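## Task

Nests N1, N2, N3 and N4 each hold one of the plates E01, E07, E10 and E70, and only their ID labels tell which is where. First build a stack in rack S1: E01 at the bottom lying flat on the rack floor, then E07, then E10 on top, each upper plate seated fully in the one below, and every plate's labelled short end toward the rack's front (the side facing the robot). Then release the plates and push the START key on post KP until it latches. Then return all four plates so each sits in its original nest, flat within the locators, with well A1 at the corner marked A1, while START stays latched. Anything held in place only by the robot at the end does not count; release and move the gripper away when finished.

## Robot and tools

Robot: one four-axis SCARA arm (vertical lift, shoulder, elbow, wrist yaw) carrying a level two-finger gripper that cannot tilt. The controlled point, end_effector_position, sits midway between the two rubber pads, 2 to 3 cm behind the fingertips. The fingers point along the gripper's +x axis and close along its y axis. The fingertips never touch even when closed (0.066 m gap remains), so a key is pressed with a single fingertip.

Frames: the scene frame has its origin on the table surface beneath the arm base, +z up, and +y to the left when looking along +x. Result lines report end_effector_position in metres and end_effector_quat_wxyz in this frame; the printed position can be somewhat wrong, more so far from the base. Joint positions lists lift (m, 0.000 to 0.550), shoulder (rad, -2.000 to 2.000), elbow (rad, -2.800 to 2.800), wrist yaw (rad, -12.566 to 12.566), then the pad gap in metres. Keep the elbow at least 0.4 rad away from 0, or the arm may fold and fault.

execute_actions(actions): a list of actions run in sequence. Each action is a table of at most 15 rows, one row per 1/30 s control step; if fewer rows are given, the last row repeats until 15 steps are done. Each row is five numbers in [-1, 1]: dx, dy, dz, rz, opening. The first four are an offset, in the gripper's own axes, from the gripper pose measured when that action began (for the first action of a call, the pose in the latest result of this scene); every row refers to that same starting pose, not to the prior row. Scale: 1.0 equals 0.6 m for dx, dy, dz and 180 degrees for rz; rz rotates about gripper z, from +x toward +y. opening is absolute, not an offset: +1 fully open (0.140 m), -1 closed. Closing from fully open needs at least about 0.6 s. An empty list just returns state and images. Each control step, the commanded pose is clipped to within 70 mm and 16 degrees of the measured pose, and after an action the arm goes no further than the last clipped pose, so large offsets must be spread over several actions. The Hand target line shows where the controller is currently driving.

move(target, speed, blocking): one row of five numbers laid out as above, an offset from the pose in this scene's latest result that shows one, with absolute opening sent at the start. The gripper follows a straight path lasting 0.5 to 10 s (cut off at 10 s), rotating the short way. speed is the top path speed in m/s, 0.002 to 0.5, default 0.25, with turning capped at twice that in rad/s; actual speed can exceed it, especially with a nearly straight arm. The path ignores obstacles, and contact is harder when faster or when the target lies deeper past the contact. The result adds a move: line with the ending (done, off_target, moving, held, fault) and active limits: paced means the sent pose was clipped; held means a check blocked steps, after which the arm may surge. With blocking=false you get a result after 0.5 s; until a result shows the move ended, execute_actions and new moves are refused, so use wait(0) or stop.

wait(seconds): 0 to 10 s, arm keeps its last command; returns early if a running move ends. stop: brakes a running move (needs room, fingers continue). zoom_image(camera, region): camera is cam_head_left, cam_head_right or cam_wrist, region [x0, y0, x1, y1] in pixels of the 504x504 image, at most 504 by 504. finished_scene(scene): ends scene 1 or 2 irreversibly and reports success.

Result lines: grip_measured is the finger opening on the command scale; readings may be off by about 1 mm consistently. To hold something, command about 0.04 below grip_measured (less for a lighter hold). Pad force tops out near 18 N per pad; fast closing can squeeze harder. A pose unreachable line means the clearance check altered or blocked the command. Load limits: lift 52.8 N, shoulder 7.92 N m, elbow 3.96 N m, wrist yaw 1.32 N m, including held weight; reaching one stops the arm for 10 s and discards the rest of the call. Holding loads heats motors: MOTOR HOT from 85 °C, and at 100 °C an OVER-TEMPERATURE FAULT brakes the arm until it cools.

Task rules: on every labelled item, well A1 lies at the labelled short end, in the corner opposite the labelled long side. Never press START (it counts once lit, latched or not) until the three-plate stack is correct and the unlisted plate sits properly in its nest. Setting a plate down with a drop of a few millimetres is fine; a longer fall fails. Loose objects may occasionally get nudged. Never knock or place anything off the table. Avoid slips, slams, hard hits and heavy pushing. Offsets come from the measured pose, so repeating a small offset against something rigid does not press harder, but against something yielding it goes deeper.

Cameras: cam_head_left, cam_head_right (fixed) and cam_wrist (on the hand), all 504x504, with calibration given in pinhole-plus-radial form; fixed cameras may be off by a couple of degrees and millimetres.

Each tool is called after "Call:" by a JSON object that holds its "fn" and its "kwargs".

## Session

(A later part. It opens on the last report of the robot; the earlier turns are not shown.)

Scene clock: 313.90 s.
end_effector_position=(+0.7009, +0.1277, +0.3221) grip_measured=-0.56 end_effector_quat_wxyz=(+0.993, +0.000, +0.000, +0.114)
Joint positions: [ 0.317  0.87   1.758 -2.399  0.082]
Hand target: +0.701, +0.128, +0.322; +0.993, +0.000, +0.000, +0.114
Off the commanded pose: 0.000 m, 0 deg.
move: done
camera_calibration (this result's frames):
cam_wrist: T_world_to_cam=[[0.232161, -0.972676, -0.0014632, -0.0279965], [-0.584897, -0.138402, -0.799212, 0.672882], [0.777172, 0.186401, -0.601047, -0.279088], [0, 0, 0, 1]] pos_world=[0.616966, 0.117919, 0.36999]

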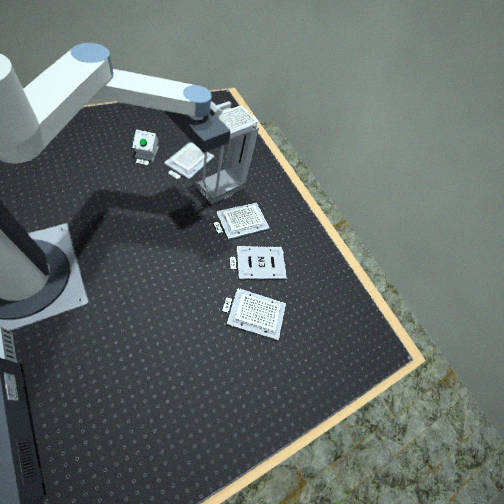

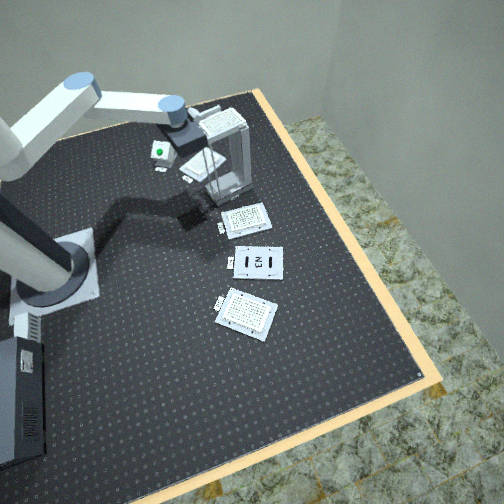

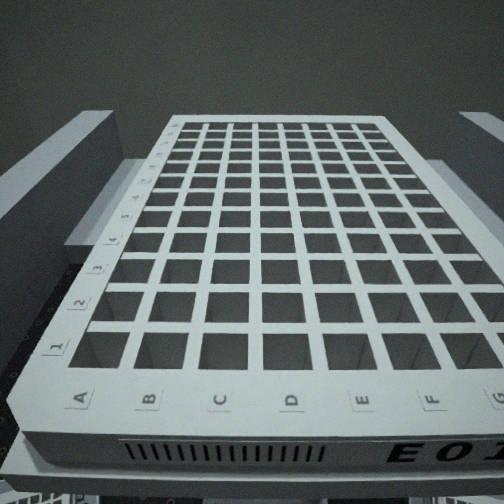

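Call:
{"fn": "execute_actions", "kwargs": {"actions": [[[0,0,-0.0083,0,-0.61]],[[0,0,-0.0033,0,-0.61]],[[0,0,-0.0033,0,-0.61]],[[0,0,-0.0033,0,-0.61]],[[0,0,-0.0033,0,-0.61]],[[0,0,-0.0033,0,-0.61]]]}}

Scene clock: 322.47 s.
end_effector_position=(+0.7009, +0.1277, +0.3068) grip_measured=-0.56 end_effector_quat_wxyz=(+0.993, +0.000, +0.000, +0.114)
Joint positions: [ 0.302  0.87   1.758 -2.399  0.082]
Hand target: +0.701, +0.128, +0.307; +0.993, +0.000, +0.000, +0.114
Off the commanded pose: 0.000 m, 0 deg.
camera_calibration (this result's frames):
cam_wrist: T_world_to_cam=[[0.232122, -0.972686, -0.0014632, -0.0280016], [-0.584903, -0.138379, -0.799212, 0.660648], [0.77718, 0.186371, -0.601047, -0.288284], [0, 0, 0, 1]] pos_world=[0.616963, 0.117911, 0.354685]

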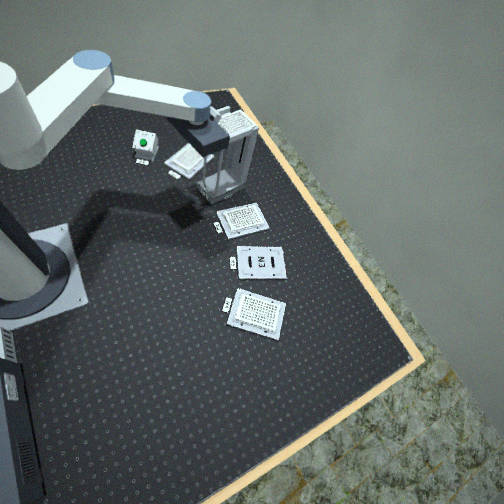

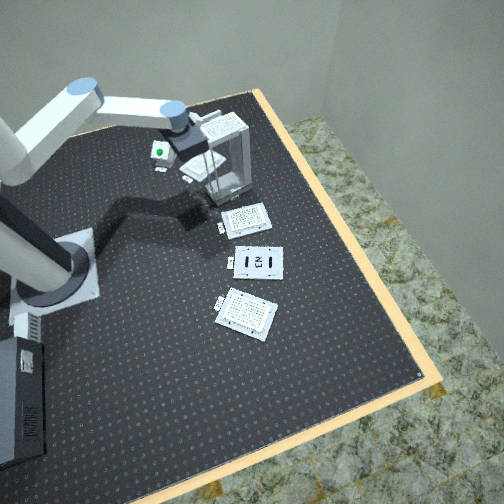

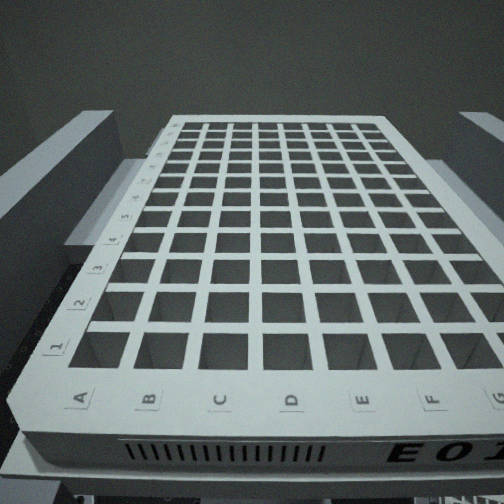

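Call:
{"fn": "move", "kwargs": {"target": [0, 0, -0.025, 0, -0.61], "speed": 0.03}}

Call:
{"fn": "zoom_image", "kwargs": {"camera": "cam_wrist", "region": [120, 60, 440, 180]}}

Call:
{"fn": "zoom_image", "kwargs": {"camera": "cam_wrist", "region": [0, 380, 160, 504]}}

Scene clock: 325.47 s.
end_effector_position=(+0.7009, +0.1277, +0.2917) grip_measured=-0.56 end_effector_quat_wxyz=(+0.993, +0.000, +0.000, +0.114)
Joint positions: [ 0.287  0.87   1.758 -2.399  0.082]
Hand target: +0.701, +0.128, +0.292; +0.993, +0.000, +0.000, +0.114
Off the commanded pose: 0.000 m, 0 deg.
move: done
camera_calibration (this result's frames):
cam_wrist: T_world_to_cam=[[0.232121, -0.972686, -0.0014632, -0.0280232], [-0.584903, -0.138379, -0.799212, 0.648603], [0.77718, 0.18637, -0.601047, -0.297343], [0, 0, 0, 1]] pos_world=[0.616963, 0.117911, 0.339614]

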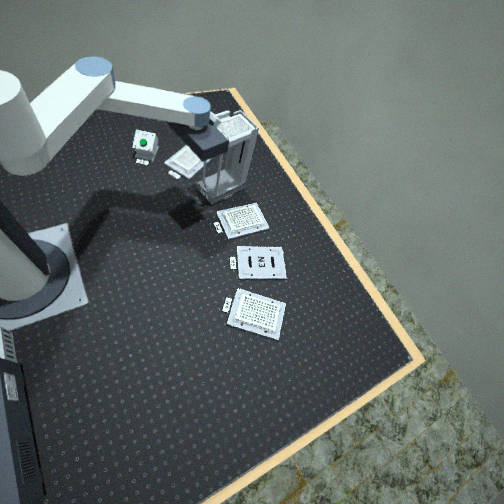

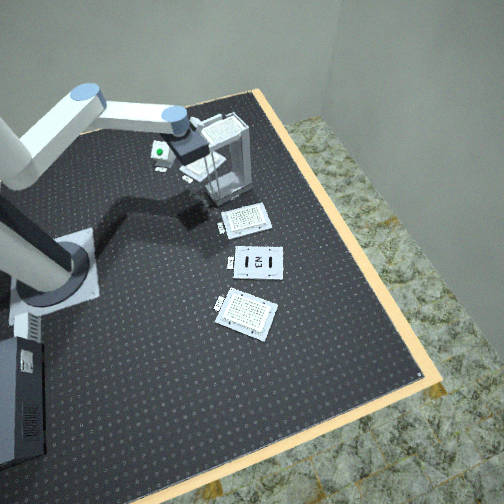

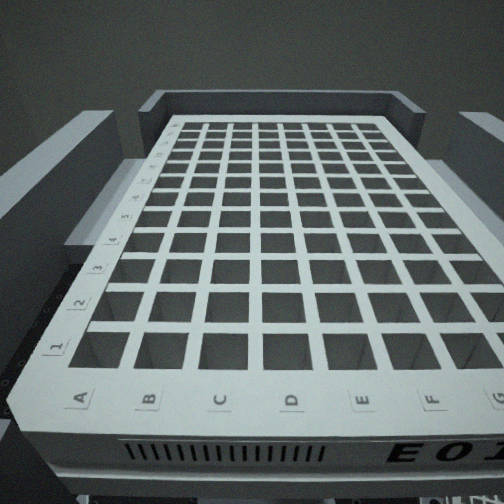

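Region (120, 60, 440, 180) of cam_wrist's 504x504 image, scaled by 1.575, with more detail than that image has; it fills the top 189 rows of this view, and the rest is white.

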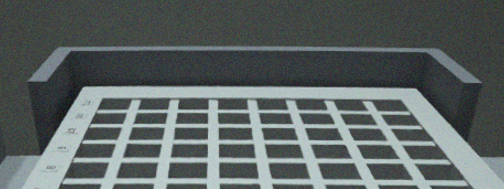

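Region (0, 380, 160, 504) of cam_wrist's 504x504 image, scaled by 3.150, with more detail than that image has; it fills the top 391 rows of this view, and the rest is white.

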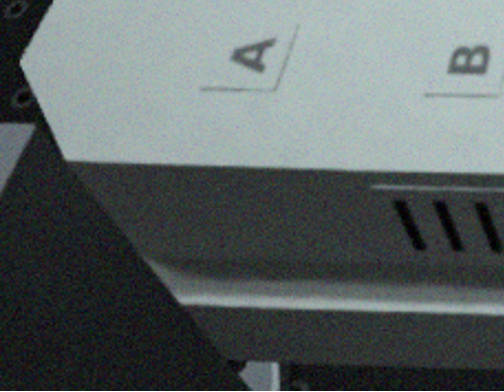

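Call:
{"fn": "move", "kwargs": {"target": [0, 0, -0.045, 0, -0.61], "speed": 0.03}}

Scene clock: 329.73 s.
end_effector_position=(+0.7009, +0.1277, +0.2646) grip_measured=-0.56 end_effector_quat_wxyz=(+0.993, +0.000, +0.000, +0.114)
Joint positions: [ 0.26   0.87   1.758 -2.399  0.082]
Hand target: +0.701, +0.128, +0.265; +0.993, +0.000, +0.000, +0.114
Off the commanded pose: 0.000 m, 0 deg.
move: done
camera_calibration (this result's frames):
cam_wrist: T_world_to_cam=[[0.232112, -0.972688, -0.0014632, -0.028059], [-0.584904, -0.138373, -0.799212, 0.626966], [0.777182, 0.186362, -0.601047, -0.313613], [0, 0, 0, 1]] pos_world=[0.616962, 0.117908, 0.312542]

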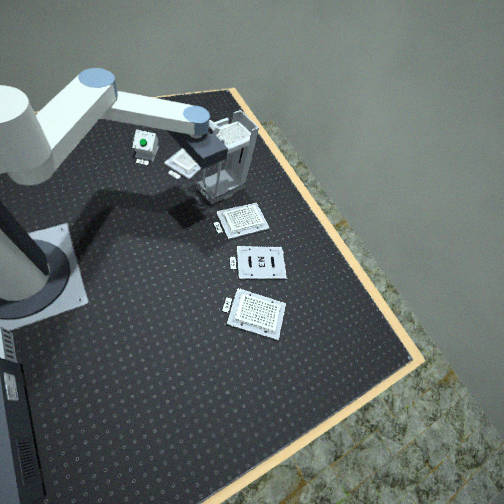

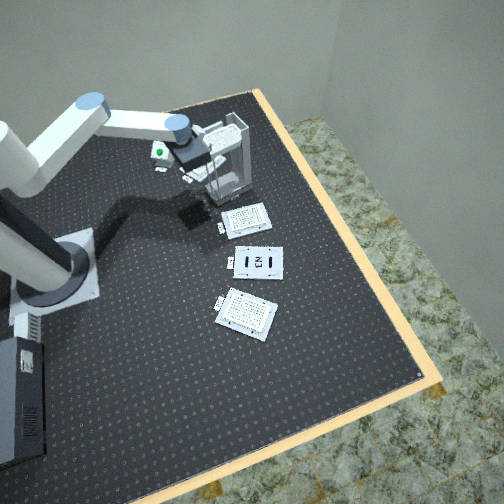

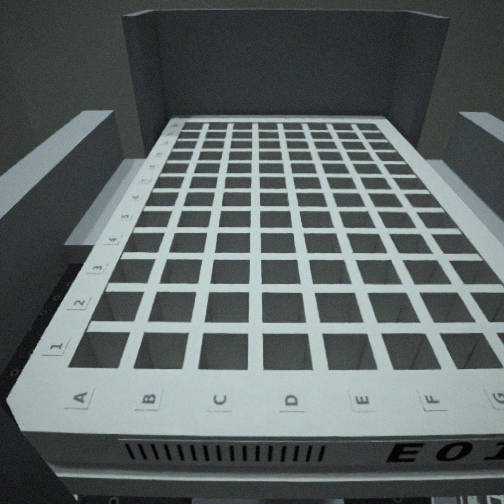

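Call:
{"fn": "move", "kwargs": {"target": [0, 0, -0.2827, 0, -0.61], "speed": 0.15}}

Call:
{"fn": "zoom_image", "kwargs": {"camera": "cam_head_right", "region": [170, 110, 270, 215]}}

Scene clock: 335.43 s.
end_effector_position=(+0.7009, +0.1277, +0.0950) grip_measured=-0.56 end_effector_quat_wxyz=(+0.993, +0.000, +0.000, +0.114)
Joint positions: [ 0.09   0.87   1.758 -2.399  0.082]
Hand target: +0.701, +0.128, +0.095; +0.993, +0.000, +0.000, +0.114
Off the commanded pose: 0.000 m, 0 deg.
move: done
camera_calibration (this result's frames):
cam_wrist: T_world_to_cam=[[0.232054, -0.972702, -0.0014632, -0.028284], [-0.584912, -0.138338, -0.799212, 0.491343], [0.777193, 0.186316, -0.601047, -0.4156], [0, 0, 0, 1]] pos_world=[0.616957, 0.117893, 0.142851]

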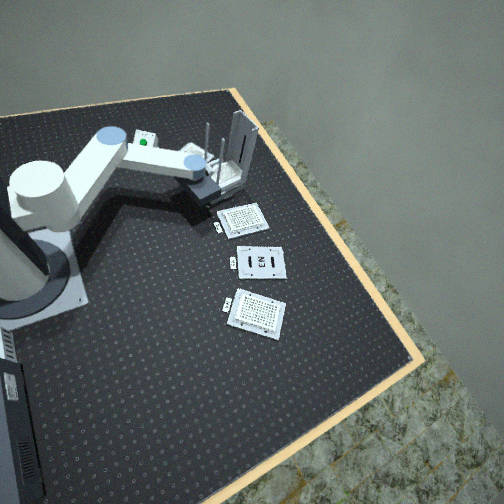

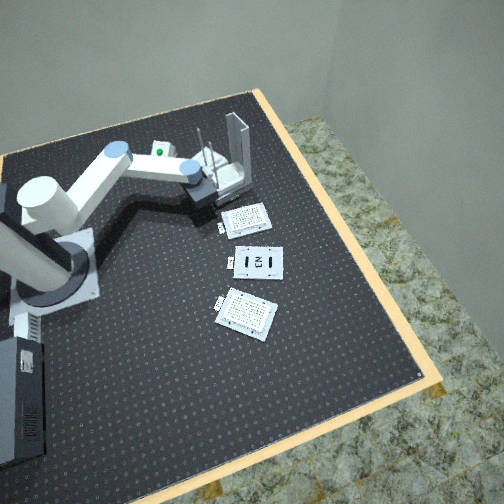

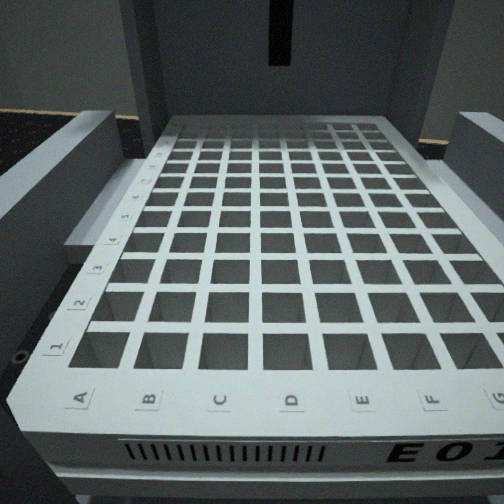

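Region (170, 110, 270, 215) of cam_head_right's 504x504 image, scaled by 4.800, with more detail than that image has; it fills the left 480 columns of this view, and the rest is white.

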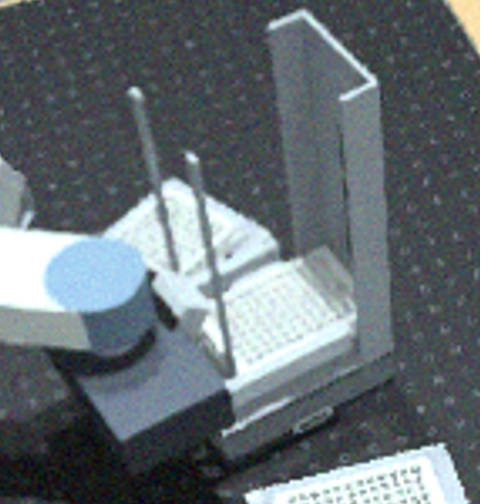

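Call:
{"fn": "execute_actions", "kwargs": {"actions": [[[0,0,-0.0067,0,-0.61]],[[0,0,-0.0067,0,-0.61]],[[0,0,-0.0067,0,-0.61]],[[0,0,-0.0067,0,-0.61]],[[0,0,-0.0067,0,-0.61]],[[0,0,-0.0067,0,-0.61]]]}}

Call:
{"fn": "zoom_image", "kwargs": {"camera": "cam_head_right", "region": [190, 150, 260, 215]}}

Scene clock: 343.60 s.
end_effector_position=(+0.7009, +0.1277, +0.0704) grip_measured=-0.56 end_effector_quat_wxyz=(+0.993, +0.000, +0.000, +0.114)
Joint positions: [ 0.065  0.87   1.758 -2.399  0.082]
Hand target: +0.701, +0.128, +0.070; +0.993, +0.000, +0.000, +0.114
Off the commanded pose: 0.000 m, 0 deg.
camera_calibration (this result's frames):
cam_wrist: T_world_to_cam=[[0.232012, -0.972712, -0.0014632, -0.0283026], [-0.584918, -0.138313, -0.799212, 0.471722], [0.777201, 0.186282, -0.601047, -0.430349], [0, 0, 0, 1]] pos_world=[0.616953, 0.117881, 0.118305]

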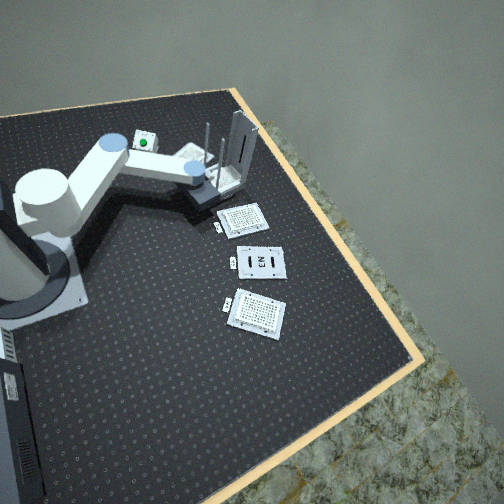

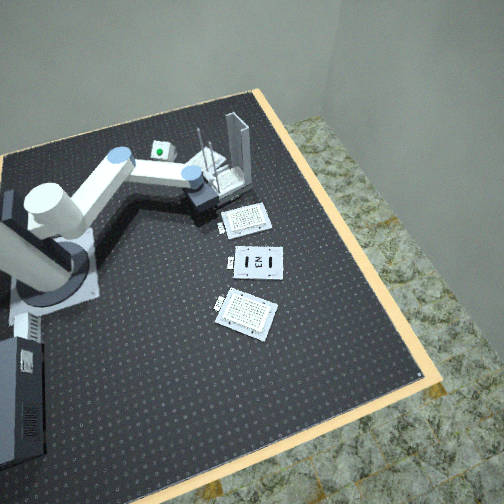

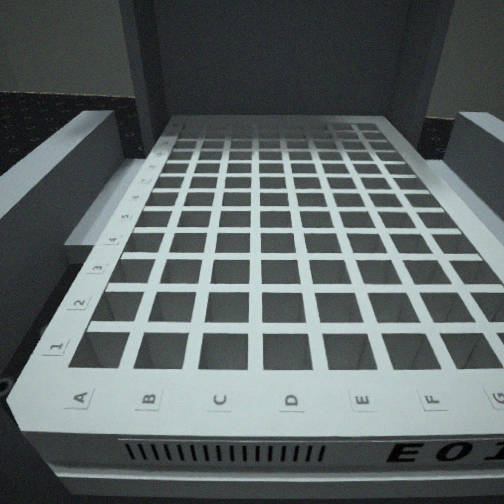

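Region (190, 150, 260, 215) of cam_head_right's 504x504 image, scaled by 7.200, with more detail than that image has; it fills the top 468 rows of this view, and the rest is white.

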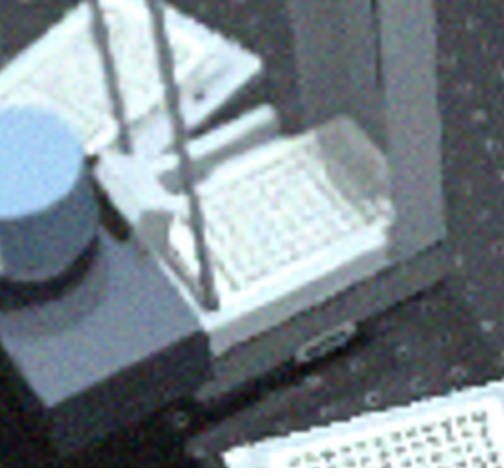

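Continue down in smaller steps.

Call:
{"fn": "execute_actions", "kwargs": {"actions": [[[0,0,-0.005,0,-0.61]],[[0,0,-0.005,0,-0.61]],[[0,0,-0.005,0,-0.61]],[[0,0,-0.0033,0,-0.61]],[[0,0,-0.0033,0,-0.61]],[[0,0,-0.0033,0,-0.61]]]}}

Scene clock: 356.30 s.
end_effector_position=(+0.7009, +0.1277, +0.0631) grip_measured=-0.56 end_effector_quat_wxyz=(+0.993, +0.000, +0.000, +0.114)
Joint positions: [ 0.058  0.87   1.758 -2.399  0.082]
Hand target: +0.701, +0.128, +0.063; +0.993, +0.000, +0.000, +0.114
Off the commanded pose: 0.002 m, 0 deg.
TORQUE FAULT: the external load on joint 1 (lift) reached its load limit, and the arm stopped for 10 seconds. That time counts as 19 of the actions that you can send in this scene. The arm's remaining commands of this call were not run. The arm holds where it stopped, with its grip as last carried out, and accepts commands again: back off and push less far. The arm stops again, at the same cost, whenever a joint's load reaches its limit.
camera_calibration (this result's frames):
cam_wrist: T_world_to_cam=[[0.231899, -0.972739, -0.0014632, -0.0282289], [-0.584934, -0.138245, -0.799212, 0.465905], [0.777223, 0.186192, -0.601047, -0.434707], [0, 0, 0, 1]] pos_world=[0.616934, 0.117889, 0.111037]

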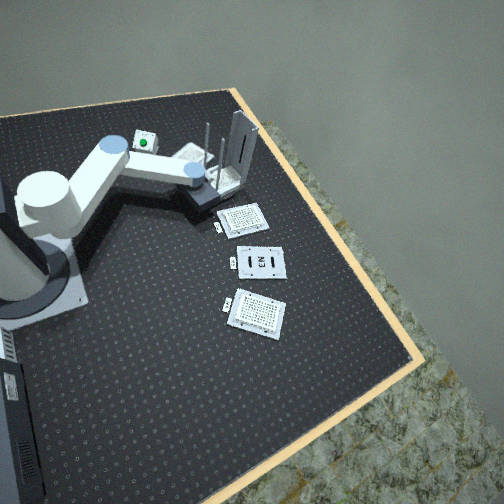

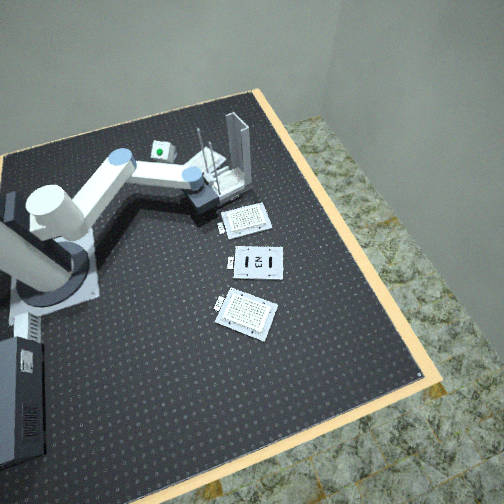

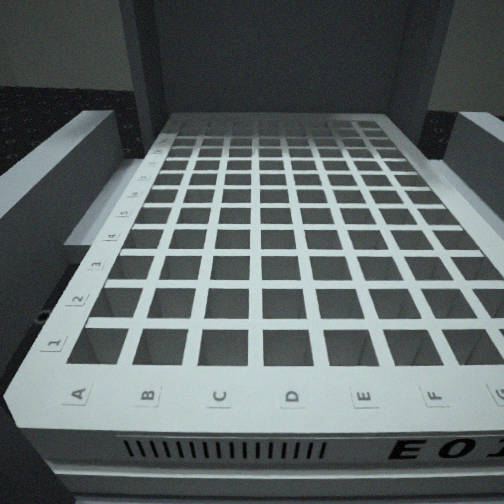

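Call:
{"fn": "execute_actions", "kwargs": {"actions": [[[0,0,0.001,0,-0.5],[0,0,0.001,0,-0.45],[0,0,0.001,0,-0.4],[0,0,0.001,0,-0.35],[0,0,0.001,0,-0.3],[0,0,0.001,0,-0.25],[0,0,0.001,0,-0.2]]]}}

Call:
{"fn": "move", "kwargs": {"target": [0, 0, 0.42, 0, -0.2], "speed": 0.3}}

Scene clock: 361.23 s.
end_effector_position=(+0.7009, +0.1277, +0.0638) grip_measured=-0.20 end_effector_quat_wxyz=(+0.993, +0.000, +0.000, +0.114)
Joint positions: [ 0.059  0.87   1.758 -2.399  0.096]
Hand target: +0.701, +0.128, +0.064; +0.993, +0.000, +0.000, +0.114
Off the commanded pose: 0.000 m, 0 deg.
camera_calibration (this result's frames):
cam_wrist: T_world_to_cam=[[0.231901, -0.972738, -0.0014632, -0.028229], [-0.584934, -0.138246, -0.799212, 0.466432], [0.777222, 0.186194, -0.601047, -0.434311], [0, 0, 0, 1]] pos_world=[0.616934, 0.117889, 0.111695]

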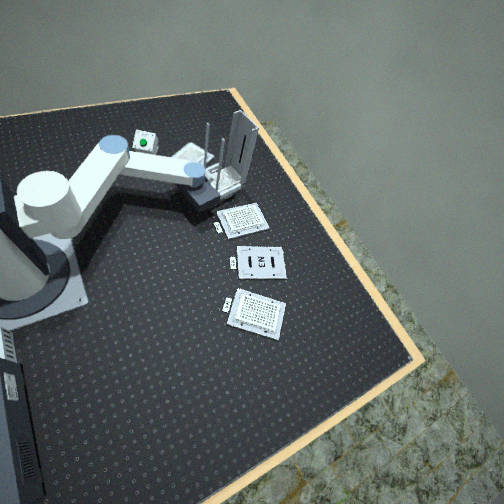

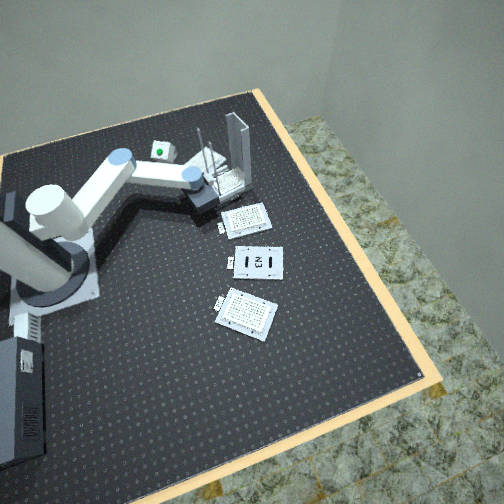

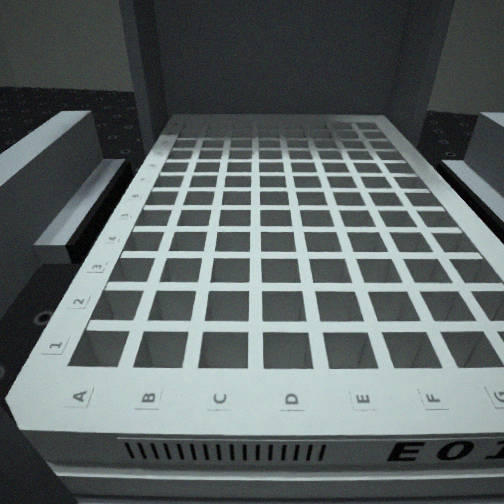

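Scene clock: 362.53 s.
end_effector_position=(+0.7009, +0.1277, +0.3159) grip_measured=-0.20 end_effector_quat_wxyz=(+0.993, +0.000, +0.000, +0.114)
Joint positions: [ 0.311  0.87   1.758 -2.399  0.096]
Hand target: +0.701, +0.128, +0.316; +0.993, +0.000, +0.000, +0.114
Off the commanded pose: 0.000 m, 0 deg.
move: done
camera_calibration (this result's frames):
cam_wrist: T_world_to_cam=[[0.231951, -0.972726, -0.0014632, -0.0278811], [-0.584927, -0.138277, -0.799212, 0.667884], [0.777212, 0.186234, -0.601047, -0.282817], [0, 0, 0, 1]] pos_world=[0.616939, 0.117902, 0.363755]

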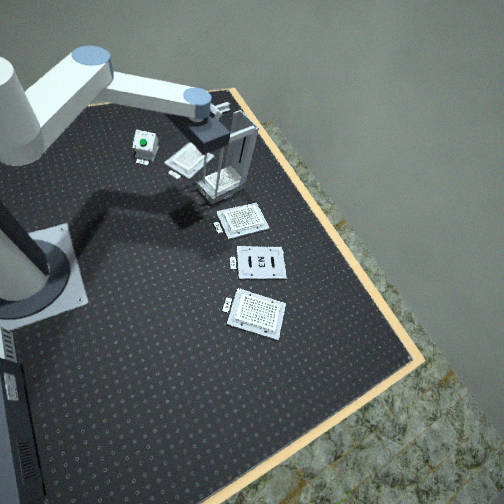

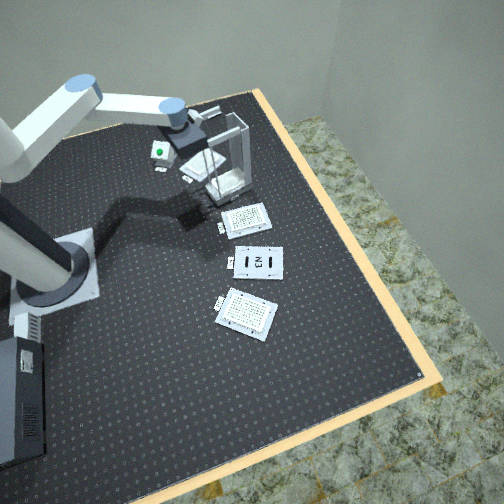

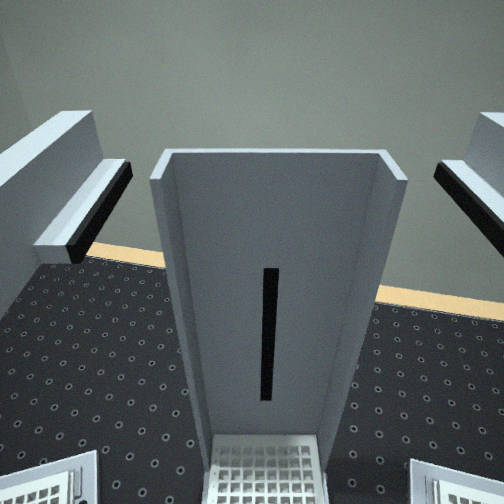

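Call:
{"fn": "zoom_image", "kwargs": {"camera": "cam_wrist", "region": [140, 140, 220, 190]}}

Call:
{"fn": "zoom_image", "kwargs": {"camera": "cam_wrist", "region": [340, 140, 420, 190]}}

Call:
{"fn": "zoom_image", "kwargs": {"camera": "cam_wrist", "region": [190, 420, 340, 504]}}

Region (140, 140, 220, 190) of cam_wrist's 504x504 image, scaled by 6.300, with more detail than that image has; it fills the top 315 rows of this view, and the rest is white.

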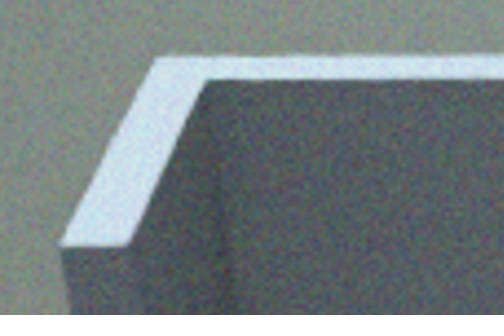

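Region (340, 140, 420, 190) of cam_wrist's 504x504 image, scaled by 6.300, with more detail than that image has; it fills the top 315 rows of this view, and the rest is white.

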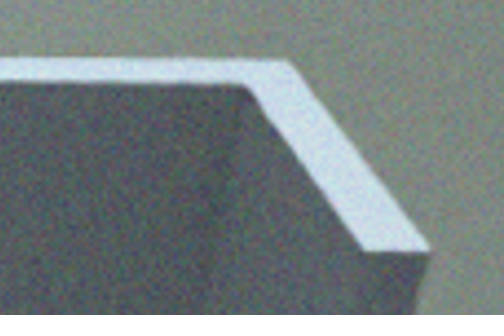

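Region (190, 420, 340, 504) of cam_wrist's 504x504 image, scaled by 3.360, with more detail than that image has; it fills the top 282 rows of this view, and the rest is white.

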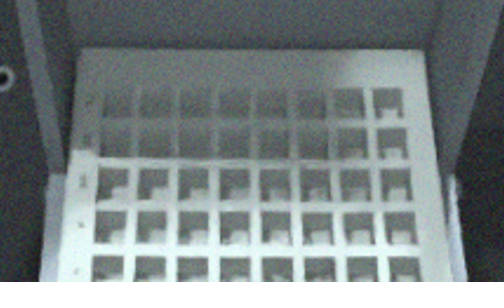

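Call:
{"fn": "move", "kwargs": {"target": [-0.1255, -0.2446, 0, -0.08, -0.08], "speed": 0.4}}

Scene clock: 376.33 s.
end_effector_position=(+0.6608, -0.0325, +0.3159) grip_measured=-0.08 end_effector_quat_wxyz=(+1.000, +0.000, +0.000, -0.012)
Joint positions: [ 0.311  0.673  1.455 -2.151  0.1  ]
Hand target: +0.661, -0.032, +0.316; +1.000, +0.000, +0.000, -0.011
Off the commanded pose: 0.000 m, 0 deg.
move: done
camera_calibration (this result's frames):
cam_wrist: T_world_to_cam=[[-0.0179278, -0.999838, -0.0014632, -0.0101495], [-0.60093, 0.0119447, -0.799212, 0.637746], [0.7991, -0.0134489, -0.601047, -0.242792], [0, 0, 0, 1]] pos_world=[0.577074, -0.0210309, 0.36375]

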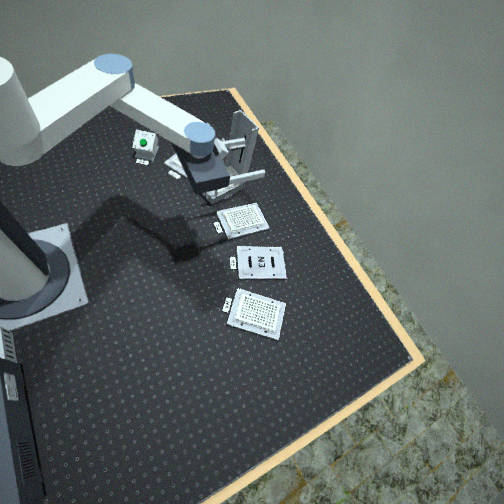

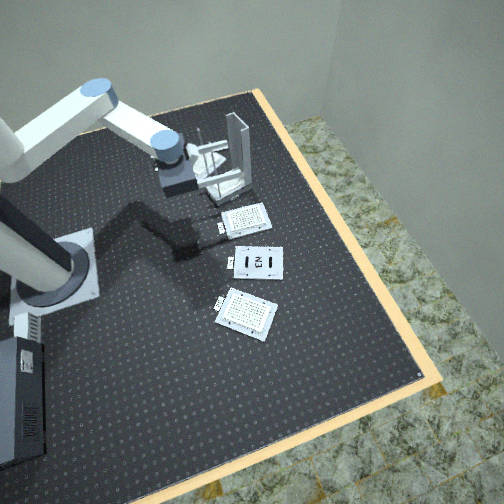

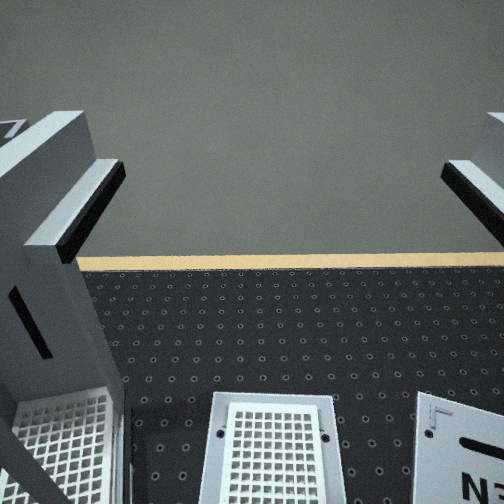

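Call:
{"fn": "move", "kwargs": {"target": [-0.16637, -0.52098, -0.40983, -0.2232, -0.08], "speed": 0.4}}

Scene clock: 380.97 s.
end_effector_position=(+0.5538, -0.3427, +0.0699) grip_measured=-0.08 end_effector_quat_wxyz=(+0.935, +0.000, +0.000, -0.354)
Joint positions: [ 0.065 -0.036  1.582 -2.271  0.1  ]
Hand target: +0.554, -0.343, +0.070; +0.935, +0.000, +0.000, -0.354
Off the commanded pose: 0.000 m, 0 deg.
move: done
camera_calibration (this result's frames):
cam_wrist: T_world_to_cam=[[-0.658718, -0.752388, -0.0014632, 0.117121], [-0.451451, 0.396802, -0.799212, 0.429676], [0.601898, -0.525795, -0.601047, -0.375645], [0, 0, 0, 1]] pos_world=[0.497228, -0.279888, 0.117793]

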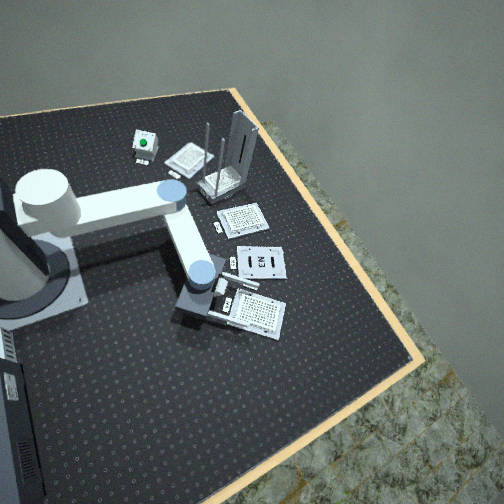

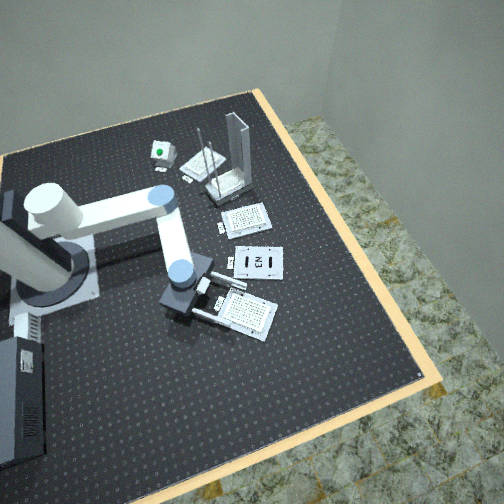

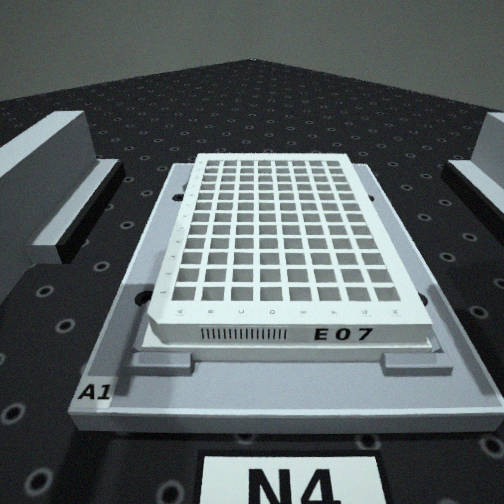

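Call:
{"fn": "zoom_image", "kwargs": {"camera": "cam_wrist", "region": [120, 300, 220, 380]}}

Call:
{"fn": "zoom_image", "kwargs": {"camera": "cam_wrist", "region": [370, 300, 470, 380]}}

Call:
{"fn": "zoom_image", "kwargs": {"camera": "cam_wrist", "region": [160, 140, 390, 220]}}

Region (120, 300, 220, 380) of cam_wrist's 504x504 image, scaled by 5.040, with more detail than that image has; it fills the top 403 rows of this view, and the rest is white.

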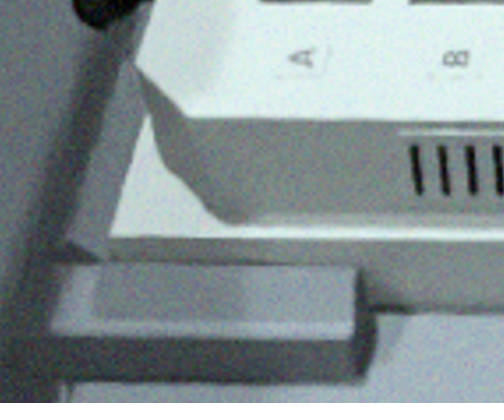

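Region (370, 300, 470, 380) of cam_wrist's 504x504 image, scaled by 5.040, with more detail than that image has; it fills the top 403 rows of this view, and the rest is white.

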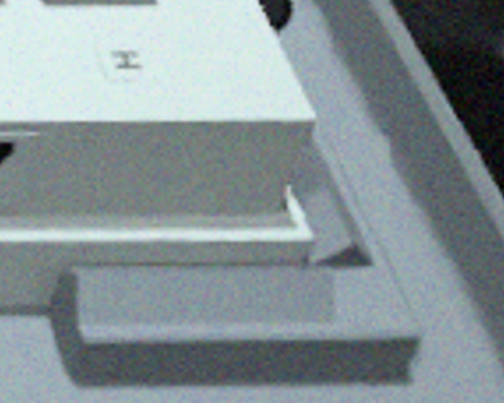

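Region (160, 140, 390, 220) of cam_wrist's 504x504 image, scaled by 2.191, with more detail than that image has; it fills the top 175 rows of this view, and the rest is white.

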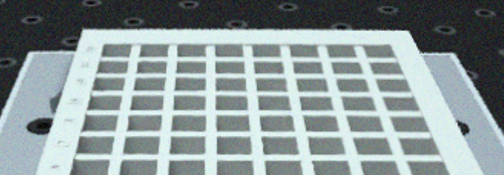

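Call:
{"fn": "move", "kwargs": {"target": [0.0817, -0.0012, -0.0593, 0, -0.08], "speed": 0.12}}

Call:
{"fn": "execute_actions", "kwargs": {"actions": [[[0,0,0,0,-0.15],[0,0,0,0,-0.2],[0,0,0,0,-0.25],[0,0,0,0,-0.3],[0,0,0,0,-0.35],[0,0,0,0,-0.4],[0,0,0,0,-0.44],[0,0,0,0,-0.47],[0,0,0,0,-0.49],[0,0,0,0,-0.5],[0,0,0,0,-0.51],[0,0,0,0,-0.52],[0,0,0,0,-0.53],[0,0,0,0,-0.54],[0,0,0,0,-0.55]],[[0,0,0,0,-0.56],[0,0,0,0,-0.57],[0,0,0,0,-0.58],[0,0,0,0,-0.59],[0,0,0,0,-0.60],[0,0,0,0,-0.61]]]}}

Scene clock: 394.43 s.
end_effector_position=(+0.5901, -0.3757, +0.0343) grip_measured=-0.08 end_effector_quat_wxyz=(+0.935, +0.000, +0.000, -0.354)
Joint positions: [ 0.029 -0.163  1.875 -2.437  0.1  ]
Hand target: +0.590, -0.376, +0.034; +0.935, +0.000, +0.000, -0.354
Off the commanded pose: 0.000 m, 0 deg.
move: done
camera_calibration (this result's frames):
cam_wrist: T_world_to_cam=[[-0.658582, -0.752507, -0.0014632, 0.115967], [-0.451523, 0.39672, -0.799212, 0.430674], [0.601994, -0.525686, -0.601047, -0.436265], [0, 0, 0, 1]] pos_world=[0.533462, -0.31293, 0.0821541]

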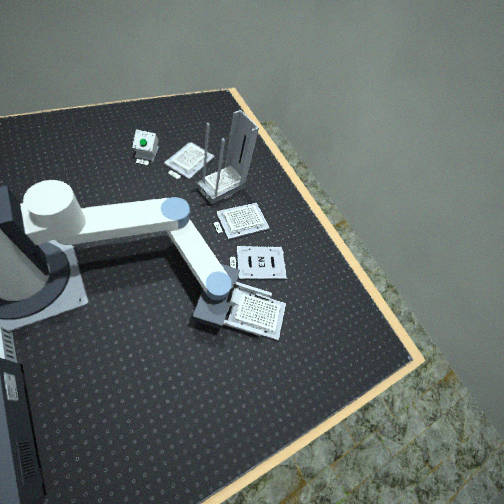

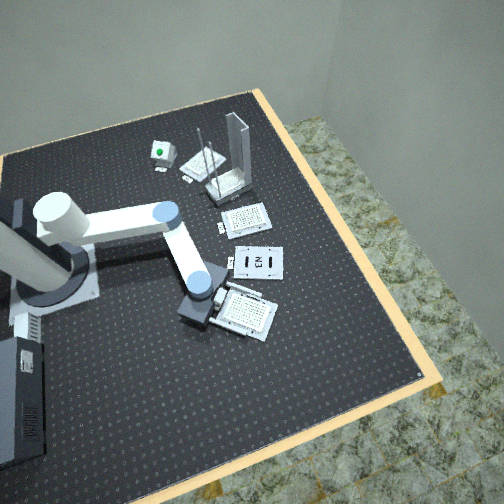

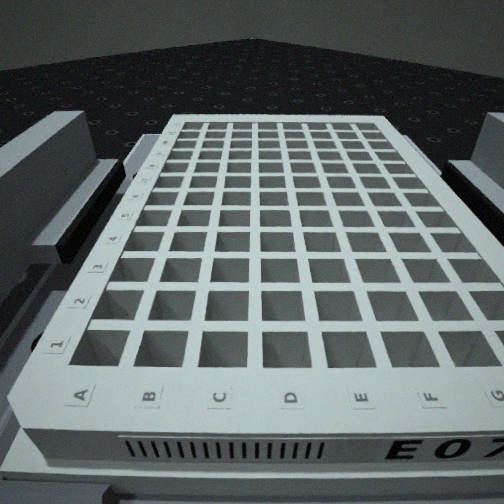

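Scene clock: 395.43 s.
end_effector_position=(+0.5901, -0.3757, +0.0343) grip_measured=-0.56 end_effector_quat_wxyz=(+0.935, +0.000, +0.000, -0.354)
Joint positions: [ 0.029 -0.163  1.875 -2.437  0.082]
Hand target: +0.590, -0.376, +0.034; +0.935, +0.000, +0.000, -0.354
Off the commanded pose: 0.000 m, 0 deg.
camera_calibration (this result's frames):
cam_wrist: T_world_to_cam=[[-0.658581, -0.752509, -0.0014632, 0.115966], [-0.451524, 0.396719, -0.799212, 0.430675], [0.601995, -0.525685, -0.601047, -0.436265], [0, 0, 0, 1]] pos_world=[0.533462, -0.31293, 0.0821542]

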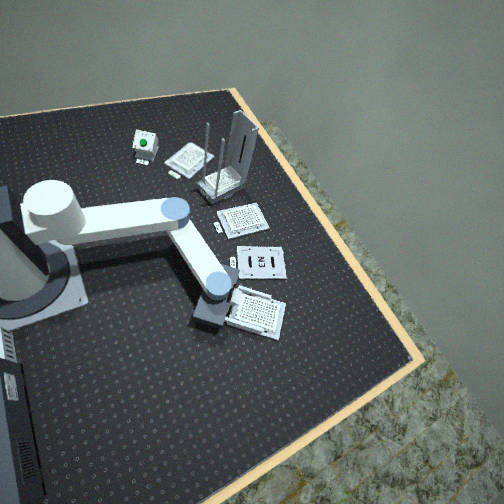

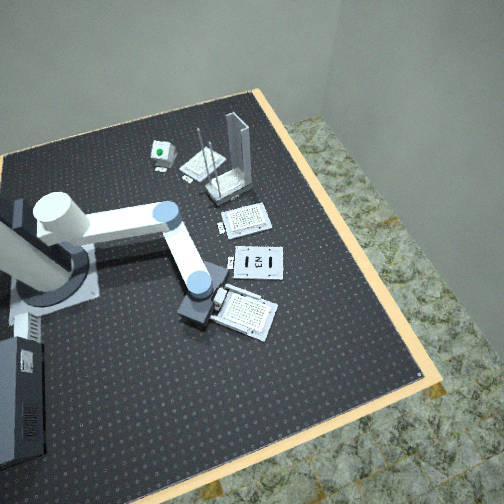

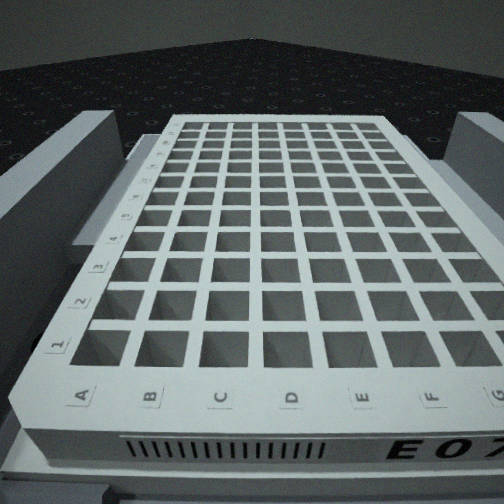

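Call:
{"fn": "execute_actions", "kwargs": {"actions": [[[0,0,0.001,0,-0.61],[0,0,0.002,0,-0.61],[0,0,0.004,0,-0.61],[0,0,0.006,0,-0.61],[0,0,0.008,0,-0.61],[0,0,0.011,0,-0.61],[0,0,0.014,0,-0.61],[0,0,0.018,0,-0.61],[0,0,0.022,0,-0.61],[0,0,0.026,0,-0.61],[0,0,0.03,0,-0.61]]]}}

Scene clock: 400.23 s.
end_effector_position=(+0.5901, -0.3757, +0.0523) grip_measured=-0.56 end_effector_quat_wxyz=(+0.935, +0.000, +0.000, -0.354)
Joint positions: [ 0.047 -0.163  1.875 -2.437  0.082]
Hand target: +0.590, -0.376, +0.052; +0.935, +0.000, +0.000, -0.354
Off the commanded pose: 0.000 m, 0 deg.
camera_calibration (this result's frames):
cam_wrist: T_world_to_cam=[[-0.658571, -0.752517, -0.0014632, 0.115988], [-0.451529, 0.396713, -0.799212, 0.445124], [0.602001, -0.525678, -0.601047, -0.425403], [0, 0, 0, 1]] pos_world=[0.533465, -0.312929, 0.100231]

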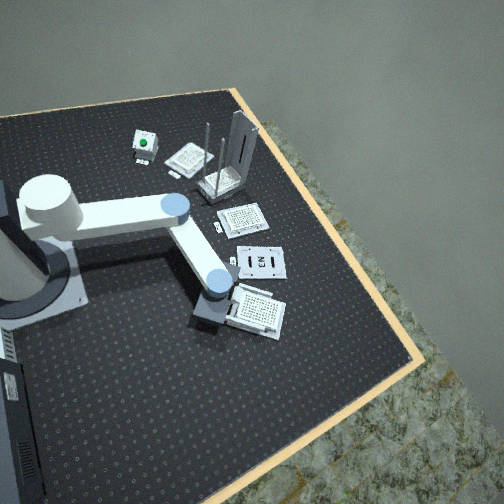

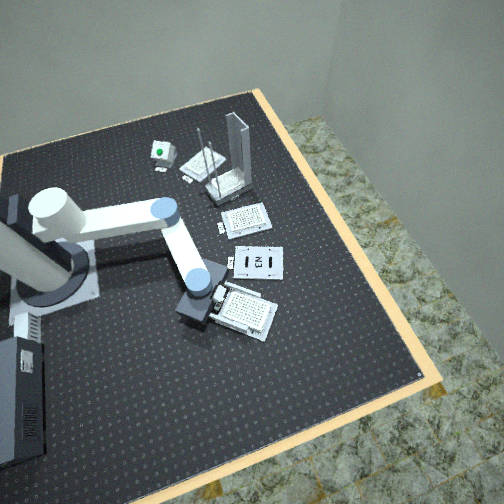

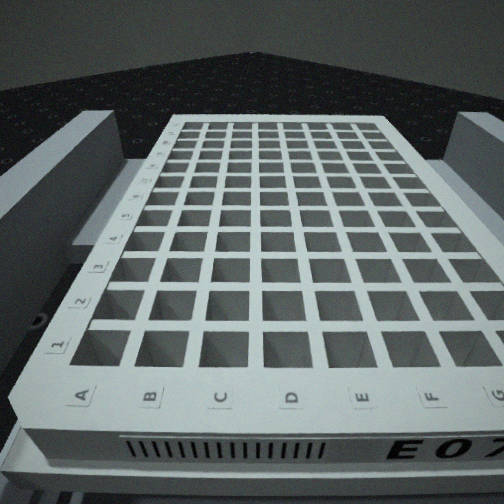

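Call:
{"fn": "move", "kwargs": {"target": [-0.25978, 0.49488, 0.4545, 0.30333, -0.61], "speed": 0.35}}

Scene clock: 405.07 s.
end_effector_position=(+0.6700, -0.0499, +0.3251) grip_measured=-0.56 end_effector_quat_wxyz=(+0.993, +0.000, +0.000, +0.114)
Joint positions: [ 0.32   0.487  1.566 -1.823  0.082]
Hand target: +0.670, -0.050, +0.325; +0.993, +0.000, +0.000, +0.114
Off the commanded pose: 0.000 m, 0 deg.
move: done
camera_calibration (this result's frames):
cam_wrist: T_world_to_cam=[[0.232551, -0.972583, -0.0014632, -0.193809], [-0.584841, -0.138637, -0.799212, 0.632544], [0.777097, 0.186713, -0.601047, -0.220076], [0, 0, 0, 1]] pos_world=[0.586029, -0.0597099, 0.372978]

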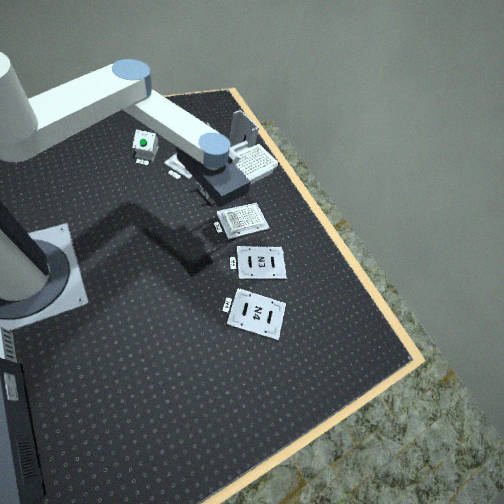

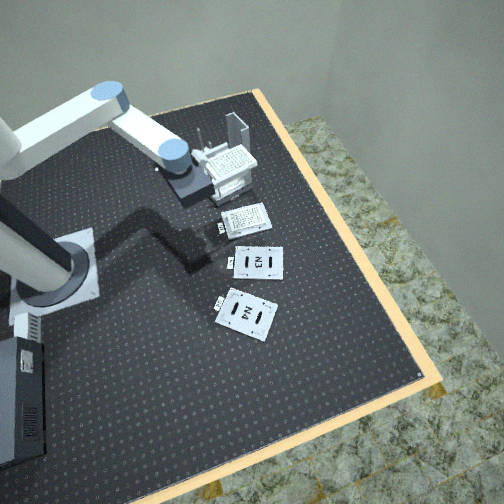

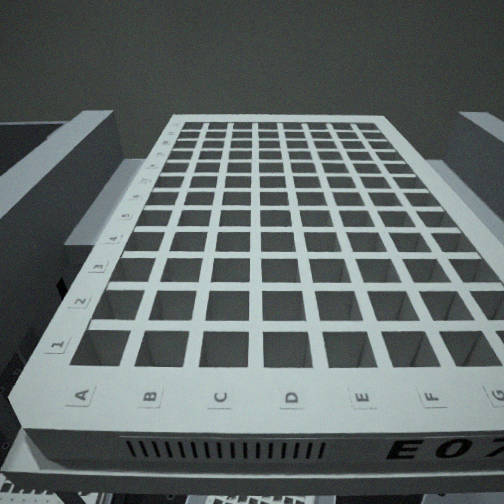

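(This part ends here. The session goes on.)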